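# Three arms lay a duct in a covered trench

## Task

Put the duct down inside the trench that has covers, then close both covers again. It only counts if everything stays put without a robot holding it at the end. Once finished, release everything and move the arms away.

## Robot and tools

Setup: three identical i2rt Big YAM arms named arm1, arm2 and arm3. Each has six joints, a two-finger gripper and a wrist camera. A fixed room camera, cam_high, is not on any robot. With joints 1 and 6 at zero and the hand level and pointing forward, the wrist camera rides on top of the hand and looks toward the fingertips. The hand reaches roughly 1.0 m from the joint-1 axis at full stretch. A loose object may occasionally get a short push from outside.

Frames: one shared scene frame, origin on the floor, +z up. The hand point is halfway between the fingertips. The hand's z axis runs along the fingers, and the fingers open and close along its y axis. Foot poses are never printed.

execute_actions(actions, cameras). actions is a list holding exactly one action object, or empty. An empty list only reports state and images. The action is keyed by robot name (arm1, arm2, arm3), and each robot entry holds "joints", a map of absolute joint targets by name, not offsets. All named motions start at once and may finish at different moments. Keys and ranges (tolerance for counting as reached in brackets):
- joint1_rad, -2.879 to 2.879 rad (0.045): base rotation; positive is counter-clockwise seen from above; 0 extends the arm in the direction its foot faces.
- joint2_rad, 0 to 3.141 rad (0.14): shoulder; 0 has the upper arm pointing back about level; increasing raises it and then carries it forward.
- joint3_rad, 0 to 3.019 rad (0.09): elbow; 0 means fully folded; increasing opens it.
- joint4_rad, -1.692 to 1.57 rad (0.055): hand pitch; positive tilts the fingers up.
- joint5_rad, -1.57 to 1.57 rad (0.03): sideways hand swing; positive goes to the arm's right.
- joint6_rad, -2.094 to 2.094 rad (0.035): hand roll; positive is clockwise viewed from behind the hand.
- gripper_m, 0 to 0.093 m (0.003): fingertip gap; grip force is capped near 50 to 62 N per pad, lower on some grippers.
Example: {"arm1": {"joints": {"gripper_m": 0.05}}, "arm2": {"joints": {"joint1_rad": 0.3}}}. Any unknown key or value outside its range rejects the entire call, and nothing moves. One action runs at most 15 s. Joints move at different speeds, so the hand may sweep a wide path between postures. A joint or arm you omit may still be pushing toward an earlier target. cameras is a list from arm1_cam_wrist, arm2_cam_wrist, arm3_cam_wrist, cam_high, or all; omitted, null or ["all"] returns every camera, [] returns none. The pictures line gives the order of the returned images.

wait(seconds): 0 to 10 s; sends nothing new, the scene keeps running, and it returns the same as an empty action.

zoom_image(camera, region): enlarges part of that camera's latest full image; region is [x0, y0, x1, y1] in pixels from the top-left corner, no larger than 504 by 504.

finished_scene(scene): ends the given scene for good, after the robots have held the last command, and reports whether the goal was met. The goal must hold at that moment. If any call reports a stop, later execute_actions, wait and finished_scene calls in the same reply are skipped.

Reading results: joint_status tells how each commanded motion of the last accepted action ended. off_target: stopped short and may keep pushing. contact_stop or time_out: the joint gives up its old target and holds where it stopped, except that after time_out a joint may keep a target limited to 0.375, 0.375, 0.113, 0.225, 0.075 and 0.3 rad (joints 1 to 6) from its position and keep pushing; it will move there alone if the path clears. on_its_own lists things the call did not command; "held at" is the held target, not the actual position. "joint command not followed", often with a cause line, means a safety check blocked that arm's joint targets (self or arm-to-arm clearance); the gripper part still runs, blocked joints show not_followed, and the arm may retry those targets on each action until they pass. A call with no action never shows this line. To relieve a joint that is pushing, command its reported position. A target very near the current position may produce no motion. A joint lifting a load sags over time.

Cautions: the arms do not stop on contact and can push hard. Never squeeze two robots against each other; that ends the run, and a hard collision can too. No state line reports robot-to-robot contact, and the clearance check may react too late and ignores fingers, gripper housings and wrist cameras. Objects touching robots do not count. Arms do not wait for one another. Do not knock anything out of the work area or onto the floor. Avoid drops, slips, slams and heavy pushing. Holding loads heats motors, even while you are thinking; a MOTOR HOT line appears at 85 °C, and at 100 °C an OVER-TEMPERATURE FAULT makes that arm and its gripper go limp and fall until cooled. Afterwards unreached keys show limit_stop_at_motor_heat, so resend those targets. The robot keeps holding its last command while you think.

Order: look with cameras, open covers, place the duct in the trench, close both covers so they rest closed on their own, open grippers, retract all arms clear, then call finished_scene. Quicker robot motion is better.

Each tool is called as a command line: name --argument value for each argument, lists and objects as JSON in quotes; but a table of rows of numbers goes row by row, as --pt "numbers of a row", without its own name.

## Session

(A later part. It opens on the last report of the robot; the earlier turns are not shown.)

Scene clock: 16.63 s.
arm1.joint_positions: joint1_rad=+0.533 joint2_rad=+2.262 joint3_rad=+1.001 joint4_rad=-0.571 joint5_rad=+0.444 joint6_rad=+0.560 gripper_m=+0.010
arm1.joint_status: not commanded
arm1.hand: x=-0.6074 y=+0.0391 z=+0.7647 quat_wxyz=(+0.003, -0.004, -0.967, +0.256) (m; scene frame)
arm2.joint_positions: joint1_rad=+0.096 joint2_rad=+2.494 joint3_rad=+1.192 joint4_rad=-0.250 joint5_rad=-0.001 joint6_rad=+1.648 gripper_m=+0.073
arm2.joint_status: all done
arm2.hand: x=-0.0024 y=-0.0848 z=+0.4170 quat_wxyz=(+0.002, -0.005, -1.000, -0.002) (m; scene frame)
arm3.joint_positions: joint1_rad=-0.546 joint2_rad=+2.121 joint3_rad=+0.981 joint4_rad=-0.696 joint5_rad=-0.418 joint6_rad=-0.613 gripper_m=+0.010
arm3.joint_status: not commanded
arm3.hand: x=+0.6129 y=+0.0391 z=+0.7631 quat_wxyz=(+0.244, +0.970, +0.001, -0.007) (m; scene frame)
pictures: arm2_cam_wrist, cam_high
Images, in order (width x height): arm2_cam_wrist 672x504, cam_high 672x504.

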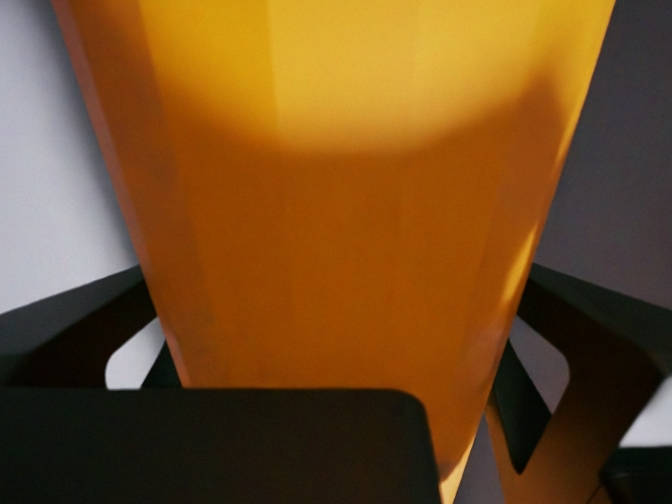

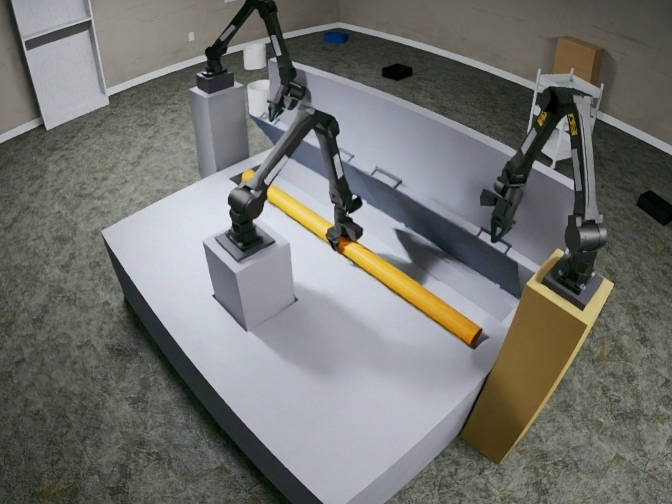

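execute_actions --actions '[{"arm2":{"joints":{"joint2_rad":2.585,"joint3_rad":1.31,"joint4_rad":-0.185}}}]' --cameras '["cam_high","arm2_cam_wrist"]'

Scene clock: 17.70 s.
arm1.joint_positions: joint1_rad=+0.533 joint2_rad=+2.262 joint3_rad=+1.000 joint4_rad=-0.571 joint5_rad=+0.444 joint6_rad=+0.560 gripper_m=+0.010
arm1.joint_status: not commanded
arm1.hand: x=-0.6076 y=+0.0389 z=+0.7646 quat_wxyz=(+0.003, -0.004, -0.967, +0.256) (m; scene frame)
arm2.joint_positions: joint1_rad=+0.096 joint2_rad=+2.647 joint3_rad=+1.291 joint4_rad=-0.185 joint5_rad=-0.001 joint6_rad=+1.649 gripper_m=+0.073
arm2.joint_status: all done
arm2.hand: x=-0.0029 y=-0.0805 z=+0.3576 quat_wxyz=(+0.003, -0.006, -1.000, -0.007) (m; scene frame)
arm3.joint_positions: joint1_rad=-0.546 joint2_rad=+2.121 joint3_rad=+0.981 joint4_rad=-0.696 joint5_rad=-0.418 joint6_rad=-0.613 gripper_m=+0.010
arm3.joint_status: not commanded
arm3.hand: x=+0.6129 y=+0.0391 z=+0.7631 quat_wxyz=(+0.244, +0.970, +0.001, -0.007) (m; scene frame)
pictures: arm2_cam_wrist, cam_high
Images, in order (width x height): arm2_cam_wrist 672x504, cam_high 672x504.

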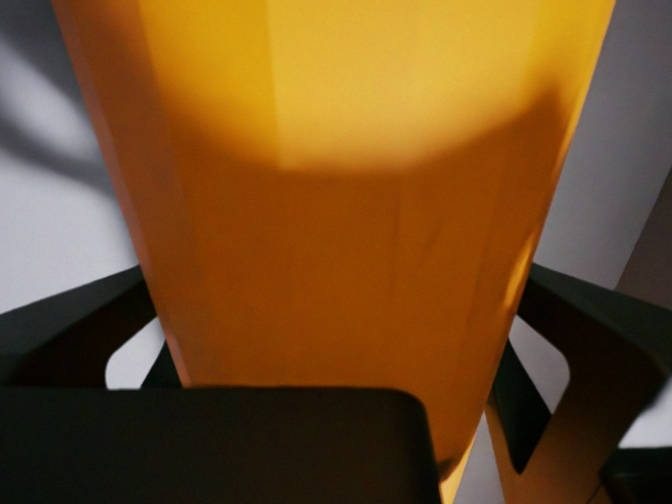

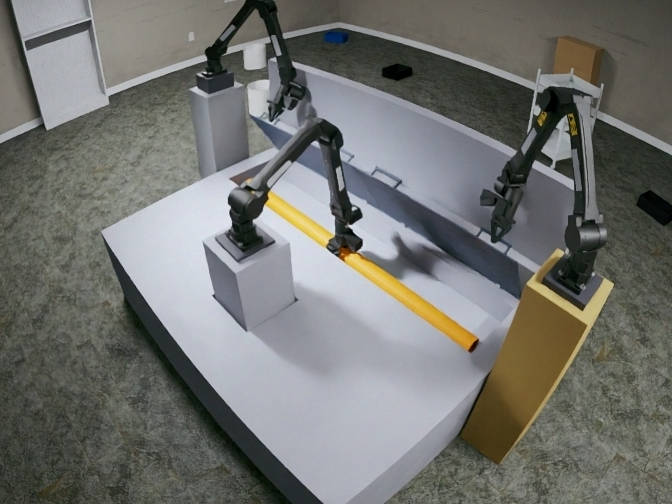

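execute_actions --actions '[{"arm2":{"joints":{"joint2_rad":2.63,"joint3_rad":1.295,"gripper_m":0.093}}}]' --cameras '["arm2_cam_wrist"]'

execute_actions --actions '[{"arm2":{"joints":{"joint2_rad":2.40,"joint3_rad":1.14}}}]' --cameras '["cam_high","arm2_cam_wrist"]'

Scene clock: 18.53 s.
arm1.joint_positions: joint1_rad=+0.533 joint2_rad=+2.262 joint3_rad=+1.000 joint4_rad=-0.571 joint5_rad=+0.444 joint6_rad=+0.560 gripper_m=+0.010
arm1.joint_status: not commanded
arm1.hand: x=-0.6076 y=+0.0389 z=+0.7646 quat_wxyz=(+0.003, -0.004, -0.967, +0.256) (m; scene frame)
arm2.joint_positions: joint1_rad=+0.096 joint2_rad=+2.642 joint3_rad=+1.291 joint4_rad=-0.185 joint5_rad=-0.001 joint6_rad=+1.650 gripper_m=+0.093
arm2.joint_status: all done
arm2.hand: x=-0.0030 y=-0.0780 z=+0.3599 quat_wxyz=(+0.003, -0.006, -1.000, -0.010) (m; scene frame)
arm3.joint_positions: joint1_rad=-0.546 joint2_rad=+2.121 joint3_rad=+0.981 joint4_rad=-0.696 joint5_rad=-0.418 joint6_rad=-0.613 gripper_m=+0.010
arm3.joint_status: not commanded
arm3.hand: x=+0.6129 y=+0.0391 z=+0.7631 quat_wxyz=(+0.244, +0.970, +0.001, -0.007) (m; scene frame)
pictures: arm2_cam_wrist
Images, in order (width x height): arm2_cam_wrist 672x504.

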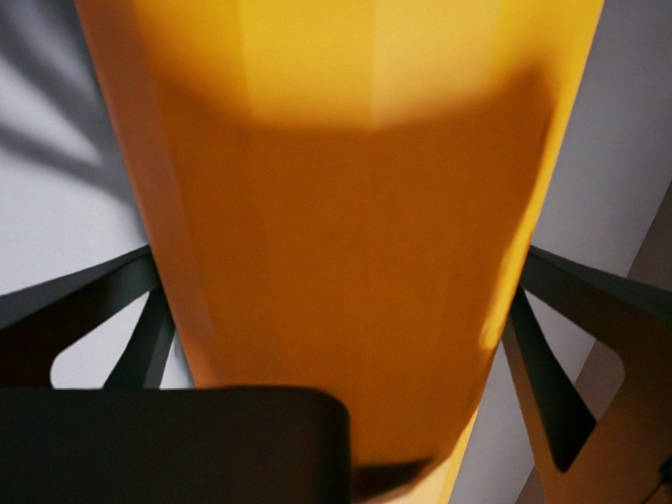

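Scene clock: 19.60 s.
arm1.joint_positions: joint1_rad=+0.533 joint2_rad=+2.262 joint3_rad=+1.001 joint4_rad=-0.571 joint5_rad=+0.444 joint6_rad=+0.560 gripper_m=+0.010
arm1.joint_status: not commanded
arm1.hand: x=-0.6074 y=+0.0391 z=+0.7647 quat_wxyz=(+0.003, -0.004, -0.967, +0.256) (m; scene frame)
arm2.joint_positions: joint1_rad=+0.096 joint2_rad=+2.384 joint3_rad=+1.138 joint4_rad=-0.183 joint5_rad=-0.001 joint6_rad=+1.650 gripper_m=+0.093
arm2.joint_status: all done
arm2.hand: x=-0.0042 y=-0.0546 z=+0.4620 quat_wxyz=(+0.007, -0.006, -0.998, -0.064) (m; scene frame)
arm3.joint_positions: joint1_rad=-0.546 joint2_rad=+2.121 joint3_rad=+0.981 joint4_rad=-0.696 joint5_rad=-0.418 joint6_rad=-0.613 gripper_m=+0.010
arm3.joint_status: not commanded
arm3.hand: x=+0.6129 y=+0.0391 z=+0.7631 quat_wxyz=(+0.244, +0.970, +0.001, -0.007) (m; scene frame)
pictures: arm2_cam_wrist, cam_high
Images, in order (width x height): arm2_cam_wrist 672x504, cam_high 672x504.

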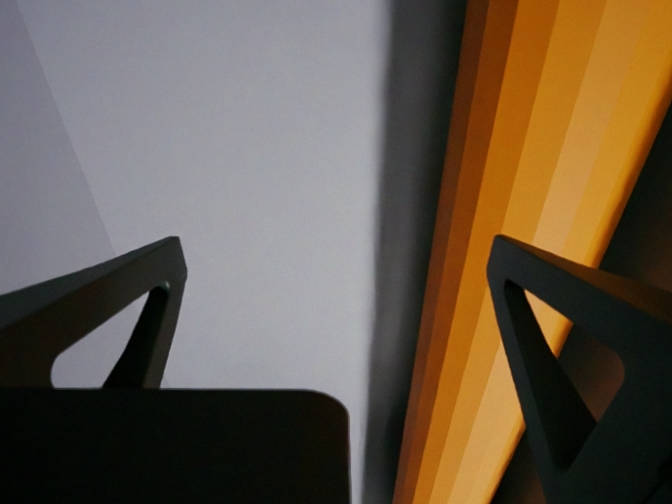

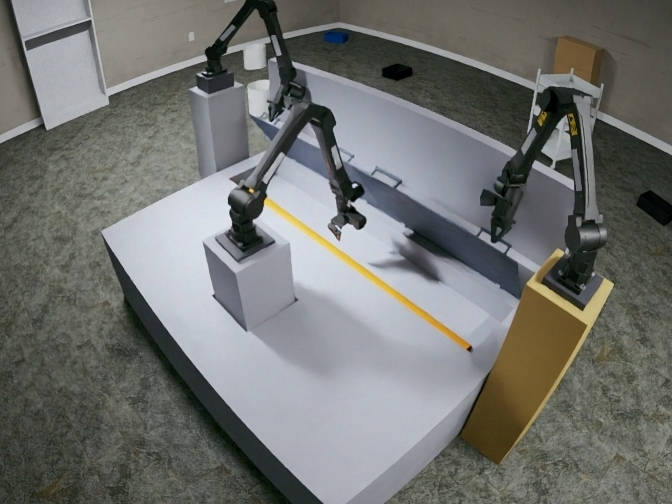

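execute_actions --actions '[{"arm2":{"joints":{"joint2_rad":1.7,"joint3_rad":0.5,"joint4_rad":-0.45}}}]' --cameras '["cam_high"]'

execute_actions --actions '[{"arm1":{"joints":{"joint1_rad":0.338,"joint2_rad":2.20,"joint3_rad":0.887,"joint4_rad":-0.28,"joint5_rad":0.295,"joint6_rad":0.30}},"arm3":{"joints":{"joint1_rad":-0.361,"joint2_rad":2.04,"joint3_rad":0.851,"joint4_rad":-0.42,"joint5_rad":-0.287,"joint6_rad":-0.38}},"arm2":{"joints":{"joint2_rad":1.3,"joint3_rad":0.5,"joint4_rad":-0.8}}}]' --cameras '["cam_high"]'

Scene clock: 21.07 s.
arm1.joint_positions: joint1_rad=+0.533 joint2_rad=+2.262 joint3_rad=+1.000 joint4_rad=-0.571 joint5_rad=+0.444 joint6_rad=+0.560 gripper_m=+0.010
arm1.joint_status: not commanded
arm1.hand: x=-0.6076 y=+0.0389 z=+0.7646 quat_wxyz=(+0.003, -0.004, -0.967, +0.256) (m; scene frame)
arm2.joint_positions: joint1_rad=+0.096 joint2_rad=+1.707 joint3_rad=+0.496 joint4_rad=-0.440 joint5_rad=-0.001 joint6_rad=+1.650 gripper_m=+0.093
arm2.joint_status: all done
arm2.hand: x=+0.0128 y=-0.2969 z=+0.6232 quat_wxyz=(-0.001, -0.006, -0.999, +0.047) (m; scene frame)
arm3.joint_positions: joint1_rad=-0.546 joint2_rad=+2.121 joint3_rad=+0.981 joint4_rad=-0.696 joint5_rad=-0.418 joint6_rad=-0.613 gripper_m=+0.010
arm3.joint_status: not commanded
arm3.hand: x=+0.6129 y=+0.0391 z=+0.7631 quat_wxyz=(+0.244, +0.970, +0.001, -0.007) (m; scene frame)
pictures: cam_high
Images, in order (width x height): cam_high 672x504.

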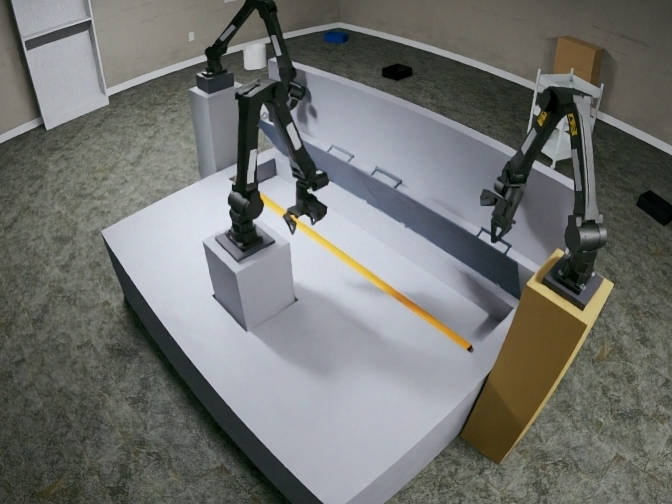

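Scene clock: 22.20 s.
arm1.joint_positions: joint1_rad=+0.328 joint2_rad=+2.274 joint3_rad=+0.889 joint4_rad=-0.279 joint5_rad=+0.276 joint6_rad=+0.308 gripper_m=+0.010
arm1.joint_status: all done
arm1.hand: x=-0.6056 y=-0.0130 z=+0.7332 quat_wxyz=(+0.006, -0.004, -0.989, +0.148) (m; scene frame)
arm2.joint_positions: joint1_rad=+0.096 joint2_rad=+1.297 joint3_rad=+0.496 joint4_rad=-0.787 joint5_rad=-0.001 joint6_rad=+1.650 gripper_m=+0.093
arm2.joint_status: all done
arm2.hand: x=+0.0137 y=-0.3043 z=+0.7229 quat_wxyz=(+0.001, -0.006, -1.000, +0.016) (m; scene frame)
arm3.joint_positions: joint1_rad=-0.354 joint2_rad=+2.112 joint3_rad=+0.850 joint4_rad=-0.414 joint5_rad=-0.267 joint6_rad=-0.382 gripper_m=+0.010
arm3.joint_status: all done
arm3.hand: x=+0.6115 y=-0.0126 z=+0.7330 quat_wxyz=(+0.144, +0.990, +0.003, -0.001) (m; scene frame)
pictures: cam_high
Images, in order (width x height): cam_high 672x504.

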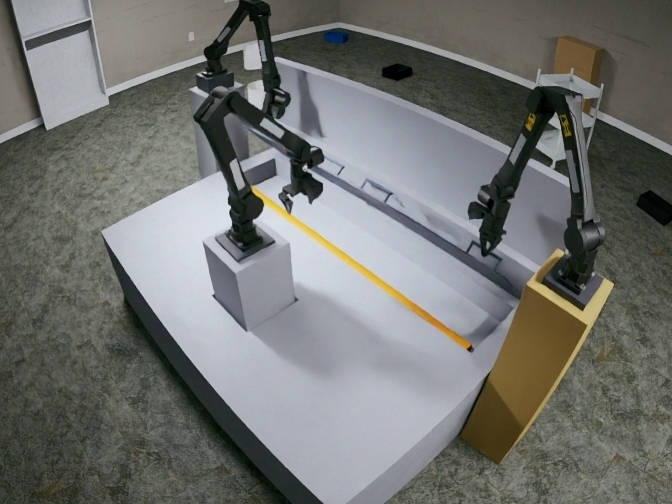

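Arm2 is clear. Lowering the covers the rest of the way.

execute_actions --actions '[{"arm1":{"joints":{"joint1_rad":0.10,"joint2_rad":2.305,"joint3_rad":0.872,"joint4_rad":-0.07,"joint5_rad":0.10,"joint6_rad":0.05}},"arm3":{"joints":{"joint1_rad":-0.126,"joint2_rad":2.13,"joint3_rad":0.794,"joint4_rad":-0.175,"joint5_rad":-0.10,"joint6_rad":-0.13}},"arm2":{"joints":{"joint2_rad":1.0,"joint3_rad":0.6,"joint4_rad":-0.9}}}]' --cameras '[]'

execute_actions --actions '[{"arm1":{"joints":{"joint1_rad":-0.112,"joint2_rad":2.48,"joint3_rad":0.975,"joint4_rad":-0.013,"joint5_rad":-0.105,"joint6_rad":-0.165}},"arm3":{"joints":{"joint1_rad":0.092,"joint2_rad":2.313,"joint3_rad":0.855,"joint4_rad":-0.053,"joint5_rad":0.105,"joint6_rad":0.09}}}]' --cameras '[]'

execute_actions --actions '[{"arm1":{"joints":{"joint1_rad":-0.283,"joint2_rad":2.675,"joint3_rad":1.175,"joint4_rad":-0.10,"joint5_rad":-0.296,"joint6_rad":-0.35}},"arm3":{"joints":{"joint1_rad":0.272,"joint2_rad":2.525,"joint3_rad":1.02,"joint4_rad":-0.078,"joint5_rad":0.303,"joint6_rad":0.28}}}]' --cameras '["cam_high"]'

Scene clock: 23.50 s.
arm1.joint_positions: joint1_rad=+0.096 joint2_rad=+2.388 joint3_rad=+0.881 joint4_rad=-0.072 joint5_rad=+0.090 joint6_rad=+0.058 gripper_m=+0.010
arm1.joint_status: all done
arm1.hand: x=-0.6042 y=-0.0676 z=+0.6855 quat_wxyz=(+0.004, -0.001, -0.999, +0.049) (m; scene frame)
arm2.joint_positions: joint1_rad=+0.096 joint2_rad=+0.990 joint3_rad=+0.574 joint4_rad=-0.887 joint5_rad=-0.001 joint6_rad=+1.650 gripper_m=+0.093
arm2.joint_status: all done
arm2.hand: x=+0.0114 y=-0.2639 z=+0.8220 quat_wxyz=(+0.012, -0.006, -0.992, -0.126) (m; scene frame)
arm3.joint_positions: joint1_rad=-0.130 joint2_rad=+2.208 joint3_rad=+0.799 joint4_rad=-0.177 joint5_rad=-0.088 joint6_rad=-0.139 gripper_m=+0.010
arm3.joint_status: all done
arm3.hand: x=+0.6107 y=-0.0653 z=+0.6879 quat_wxyz=(+0.046, +0.999, +0.000, -0.001) (m; scene frame)
pictures: none
No camera images: the call's "cameras" was empty. Leave "cameras" out to get every camera's image.

Scene clock: 24.53 s.
arm1.joint_positions: joint1_rad=-0.114 joint2_rad=+2.567 joint3_rad=+0.990 joint4_rad=-0.011 joint5_rad=-0.100 joint6_rad=-0.159 gripper_m=+0.010
arm1.joint_status: all done
arm1.hand: x=-0.6036 y=-0.1132 z=+0.6244 quat_wxyz=(+0.003, +0.001, -0.999, -0.047) (m; scene frame)
arm2.joint_positions: joint1_rad=+0.096 joint2_rad=+0.990 joint3_rad=+0.574 joint4_rad=-0.887 joint5_rad=-0.001 joint6_rad=+1.650 gripper_m=+0.093
arm2.joint_status: not commanded
arm2.hand: x=+0.0114 y=-0.2639 z=+0.8220 quat_wxyz=(+0.012, -0.006, -0.992, -0.126) (m; scene frame)
arm3.joint_positions: joint1_rad=+0.089 joint2_rad=+2.392 joint3_rad=+0.861 joint4_rad=-0.053 joint5_rad=+0.102 joint6_rad=+0.083 gripper_m=+0.010
arm3.joint_status: all done
arm3.hand: x=+0.6114 y=-0.1113 z=+0.6278 quat_wxyz=(-0.050, +0.999, -0.002, +0.000) (m; scene frame)
pictures: none
No camera images: the call's "cameras" was empty. Leave "cameras" out to get every camera's image.

Scene clock: 25.53 s.
arm1.joint_positions: joint1_rad=-0.274 joint2_rad=+2.767 joint3_rad=+1.188 joint4_rad=-0.087 joint5_rad=-0.280 joint6_rad=-0.338 gripper_m=+0.010
arm1.joint_status: all done
arm1.hand: x=-0.6025 y=-0.1440 z=+0.5581 quat_wxyz=(+0.002, +0.004, -0.990, -0.144) (m; scene frame)
arm2.joint_positions: joint1_rad=+0.096 joint2_rad=+0.990 joint3_rad=+0.574 joint4_rad=-0.887 joint5_rad=-0.001 joint6_rad=+1.650 gripper_m=+0.093
arm2.joint_status: not commanded
arm2.hand: x=+0.0114 y=-0.2639 z=+0.8220 quat_wxyz=(+0.012, -0.006, -0.992, -0.126) (m; scene frame)
arm3.joint_positions: joint1_rad=+0.265 joint2_rad=+2.609 joint3_rad=+1.025 joint4_rad=-0.073 joint5_rad=+0.286 joint6_rad=+0.276 gripper_m=+0.010
arm3.joint_status: all done
arm3.hand: x=+0.6110 y=-0.1438 z=+0.5601 quat_wxyz=(-0.147, +0.989, -0.004, +0.002) (m; scene frame)
pictures: cam_high
Images, in order (width x height): cam_high 672x504.

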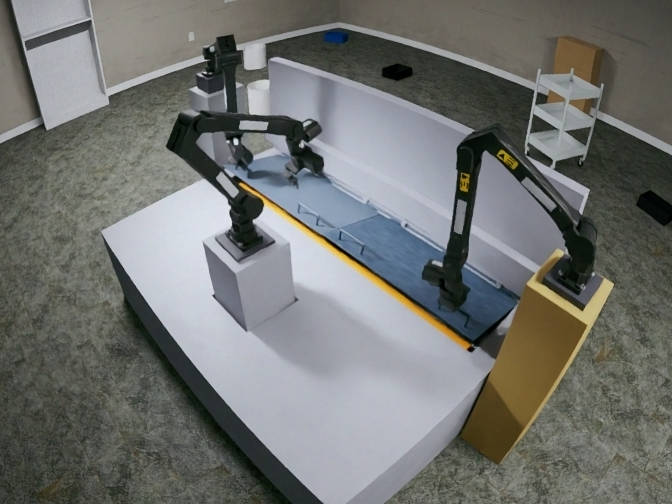

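execute_actions --actions '[{"arm1":{"joints":{"joint1_rad":-0.357,"joint2_rad":2.825,"joint3_rad":1.352,"joint4_rad":-0.20,"joint5_rad":-0.39,"joint6_rad":-0.455}},"arm3":{"joints":{"joint1_rad":0.355,"joint2_rad":2.68,"joint3_rad":1.173,"joint4_rad":-0.148,"joint5_rad":0.40,"joint6_rad":0.397}}}]' --cameras '[]'

execute_actions --actions '[{"arm1":{"joints":{"joint1_rad":-0.385,"joint2_rad":2.93,"joint3_rad":1.435,"joint4_rad":-0.235,"joint5_rad":-0.445,"joint6_rad":-0.49}},"arm3":{"joints":{"joint1_rad":0.388,"joint2_rad":2.79,"joint3_rad":1.245,"joint4_rad":-0.172,"joint5_rad":0.455,"joint6_rad":0.435}}}]' --cameras '["cam_high"]'

Scene clock: 26.60 s.
arm1.joint_positions: joint1_rad=-0.344 joint2_rad=+2.908 joint3_rad=+1.356 joint4_rad=-0.180 joint5_rad=-0.370 joint6_rad=-0.431 gripper_m=+0.010
arm1.joint_status: all done
arm1.hand: x=-0.6009 y=-0.1571 z=+0.5111 quat_wxyz=(+0.002, +0.007, -0.981, -0.196) (m; scene frame)
arm2.joint_positions: joint1_rad=+0.096 joint2_rad=+0.990 joint3_rad=+0.574 joint4_rad=-0.887 joint5_rad=-0.001 joint6_rad=+1.650 gripper_m=+0.093
arm2.joint_status: not commanded
arm2.hand: x=+0.0114 y=-0.2639 z=+0.8220 quat_wxyz=(+0.012, -0.006, -0.992, -0.126) (m; scene frame)
arm3.joint_positions: joint1_rad=+0.342 joint2_rad=+2.762 joint3_rad=+1.173 joint4_rad=-0.135 joint5_rad=+0.379 joint6_rad=+0.377 gripper_m=+0.010
arm3.joint_status: all done
arm3.hand: x=+0.6108 y=-0.1568 z=+0.5108 quat_wxyz=(-0.201, +0.980, -0.008, +0.003) (m; scene frame)
pictures: none
No camera images: the call's "cameras" was empty. Leave "cameras" out to get every camera's image.

Scene clock: 27.33 s.
arm1.joint_positions: joint1_rad=-0.375 joint2_rad=+2.974 joint3_rad=+1.434 joint4_rad=-0.223 joint5_rad=-0.430 joint6_rad=-0.471 gripper_m=+0.010
arm1.joint_status: all done
arm1.hand: x=-0.6010 y=-0.1595 z=+0.4914 quat_wxyz=(-0.004, +0.006, -0.974, -0.228) (m; scene frame)
arm2.joint_positions: joint1_rad=+0.096 joint2_rad=+0.990 joint3_rad=+0.574 joint4_rad=-0.887 joint5_rad=-0.001 joint6_rad=+1.650 gripper_m=+0.093
arm2.joint_status: not commanded
arm2.hand: x=+0.0114 y=-0.2639 z=+0.8220 quat_wxyz=(+0.012, -0.006, -0.992, -0.126) (m; scene frame)
arm3.joint_positions: joint1_rad=+0.377 joint2_rad=+2.836 joint3_rad=+1.245 joint4_rad=-0.162 joint5_rad=+0.439 joint6_rad=+0.420 gripper_m=+0.010
arm3.joint_status: all done
arm3.hand: x=+0.6116 y=-0.1598 z=+0.4878 quat_wxyz=(-0.233, +0.972, -0.006, -0.003) (m; scene frame)
pictures: cam_high
Images, in order (width x height): cam_high 672x504.

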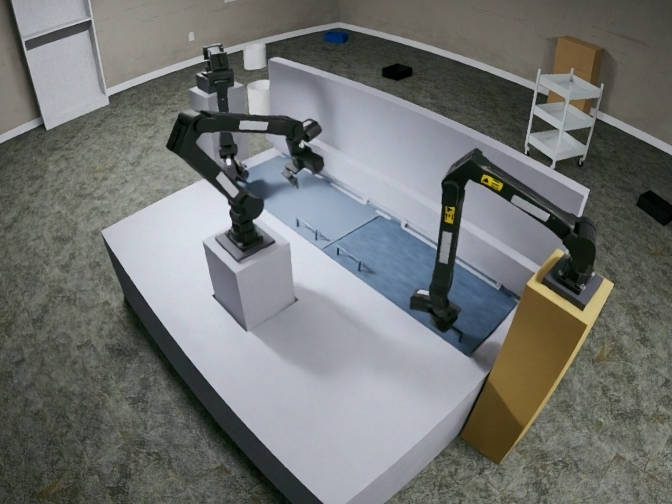

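Both hands are back at their closed-cover heights. Releasing and backing off.

execute_actions --actions '[{"arm1":{"joints":{"joint2_rad":2.974,"gripper_m":0.05}},"arm3":{"joints":{"joint2_rad":2.836,"gripper_m":0.05}}}]' --cameras '["arm1_cam_wrist","arm3_cam_wrist"]'

execute_actions --actions '[{"arm1":{"joints":{"joint1_rad":-0.442,"joint2_rad":2.84,"joint3_rad":1.33,"joint4_rad":-0.29}},"arm3":{"joints":{"joint1_rad":0.44,"joint2_rad":2.69,"joint3_rad":1.16,"joint4_rad":-0.24}}}]' --cameras '["arm1_cam_wrist","arm3_cam_wrist"]'

Scene clock: 29.97 s.
arm1.joint_positions: joint1_rad=-0.376 joint2_rad=+2.973 joint3_rad=+1.435 joint4_rad=-0.226 joint5_rad=-0.443 joint6_rad=-0.478 gripper_m=+0.050
arm1.joint_status: all done
arm1.hand: x=-0.6000 y=-0.1581 z=+0.4925 quat_wxyz=(-0.007, +0.008, -0.972, -0.235) (m; scene frame)
arm2.joint_positions: joint1_rad=+0.096 joint2_rad=+0.990 joint3_rad=+0.574 joint4_rad=-0.887 joint5_rad=-0.001 joint6_rad=+1.650 gripper_m=+0.093
arm2.joint_status: not commanded
arm2.hand: x=+0.0114 y=-0.2639 z=+0.8220 quat_wxyz=(+0.012, -0.006, -0.992, -0.126) (m; scene frame)
arm3.joint_positions: joint1_rad=+0.380 joint2_rad=+2.834 joint3_rad=+1.245 joint4_rad=-0.163 joint5_rad=+0.451 joint6_rad=+0.422 gripper_m=+0.050
arm3.joint_status: all done
arm3.hand: x=+0.6104 y=-0.1595 z=+0.4894 quat_wxyz=(-0.238, +0.971, -0.005, -0.006) (m; scene frame)
pictures: arm1_cam_wrist, arm3_cam_wrist
Images, in order (width x height): arm1_cam_wrist 672x504, arm3_cam_wrist 672x504.

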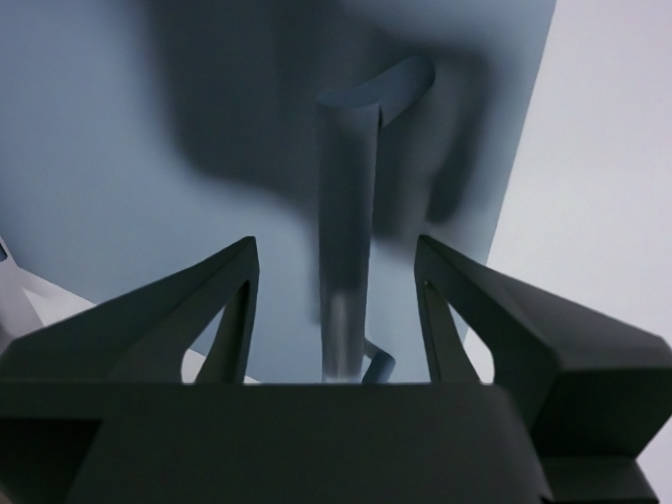

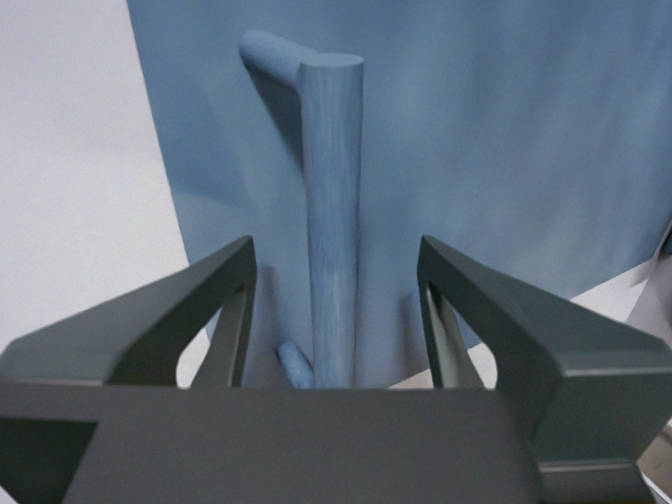

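Scene clock: 30.93 s.
arm1.joint_positions: joint1_rad=-0.445 joint2_rad=+2.848 joint3_rad=+1.332 joint4_rad=-0.286 joint5_rad=-0.444 joint6_rad=-0.478 gripper_m=+0.050
arm1.joint_status: all done
arm1.hand: x=-0.6087 y=-0.1818 z=+0.5431 quat_wxyz=(+0.001, -0.030, -0.970, -0.242) (m; scene frame)
arm2.joint_positions: joint1_rad=+0.096 joint2_rad=+0.990 joint3_rad=+0.574 joint4_rad=-0.887 joint5_rad=-0.001 joint6_rad=+1.650 gripper_m=+0.093
arm2.joint_status: not commanded
arm2.hand: x=+0.0114 y=-0.2639 z=+0.8220 quat_wxyz=(+0.012, -0.006, -0.992, -0.126) (m; scene frame)
arm3.joint_positions: joint1_rad=+0.444 joint2_rad=+2.687 joint3_rad=+1.162 joint4_rad=-0.234 joint5_rad=+0.451 joint6_rad=+0.423 gripper_m=+0.050
arm3.joint_status: all done
arm3.hand: x=+0.6044 y=-0.1867 z=+0.5456 quat_wxyz=(-0.240, +0.970, +0.026, -0.011) (m; scene frame)
pictures: arm1_cam_wrist, arm3_cam_wrist
Images, in order (width x height): arm1_cam_wrist 672x504, arm3_cam_wrist 672x504.

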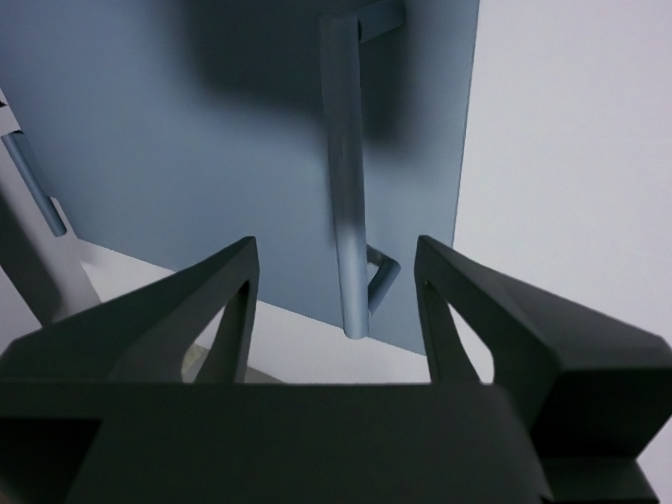

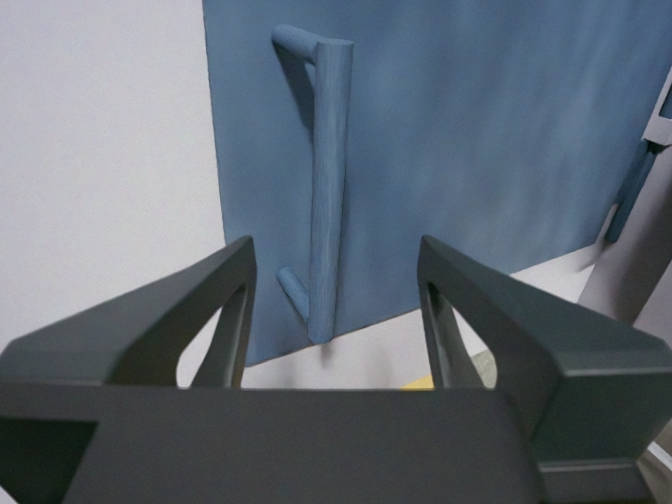

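execute_actions --actions '[{"arm1":{"joints":{"joint1_rad":-0.3,"joint2_rad":1.9,"joint3_rad":0.8,"joint4_rad":-0.5}},"arm3":{"joints":{"joint1_rad":0.3,"joint2_rad":1.8,"joint3_rad":0.7,"joint4_rad":-0.5}}}]' --cameras '["cam_high"]'

Scene clock: 32.60 s.
arm1.joint_positions: joint1_rad=-0.290 joint2_rad=+1.903 joint3_rad=+0.803 joint4_rad=-0.495 joint5_rad=-0.445 joint6_rad=-0.479 gripper_m=+0.050
arm1.joint_status: all done
arm1.hand: x=-0.5901 y=-0.1238 z=+0.8689 quat_wxyz=(-0.073, +0.069, -0.974, -0.204) (m; scene frame)
arm2.joint_positions: joint1_rad=+0.096 joint2_rad=+0.990 joint3_rad=+0.574 joint4_rad=-0.887 joint5_rad=-0.001 joint6_rad=+1.650 gripper_m=+0.093
arm2.joint_status: not commanded
arm2.hand: x=+0.0114 y=-0.2639 z=+0.8220 quat_wxyz=(+0.012, -0.006, -0.992, -0.126) (m; scene frame)
arm3.joint_positions: joint1_rad=+0.293 joint2_rad=+1.802 joint3_rad=+0.707 joint4_rad=-0.493 joint5_rad=+0.452 joint6_rad=+0.423 gripper_m=+0.050
arm3.joint_status: all done
arm3.hand: x=+0.6165 y=-0.1245 z=+0.8312 quat_wxyz=(-0.212, +0.972, -0.067, -0.072) (m; scene frame)
pictures: cam_high
Images, in order (width x height): cam_high 672x504.

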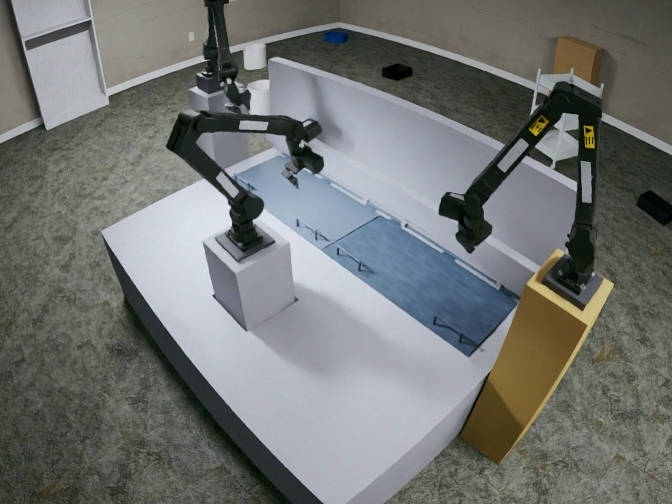

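The duct is in the trench, both covers are shut, and all arms are clear.

finished_scene --scene 2

The scene is finished: the task was done.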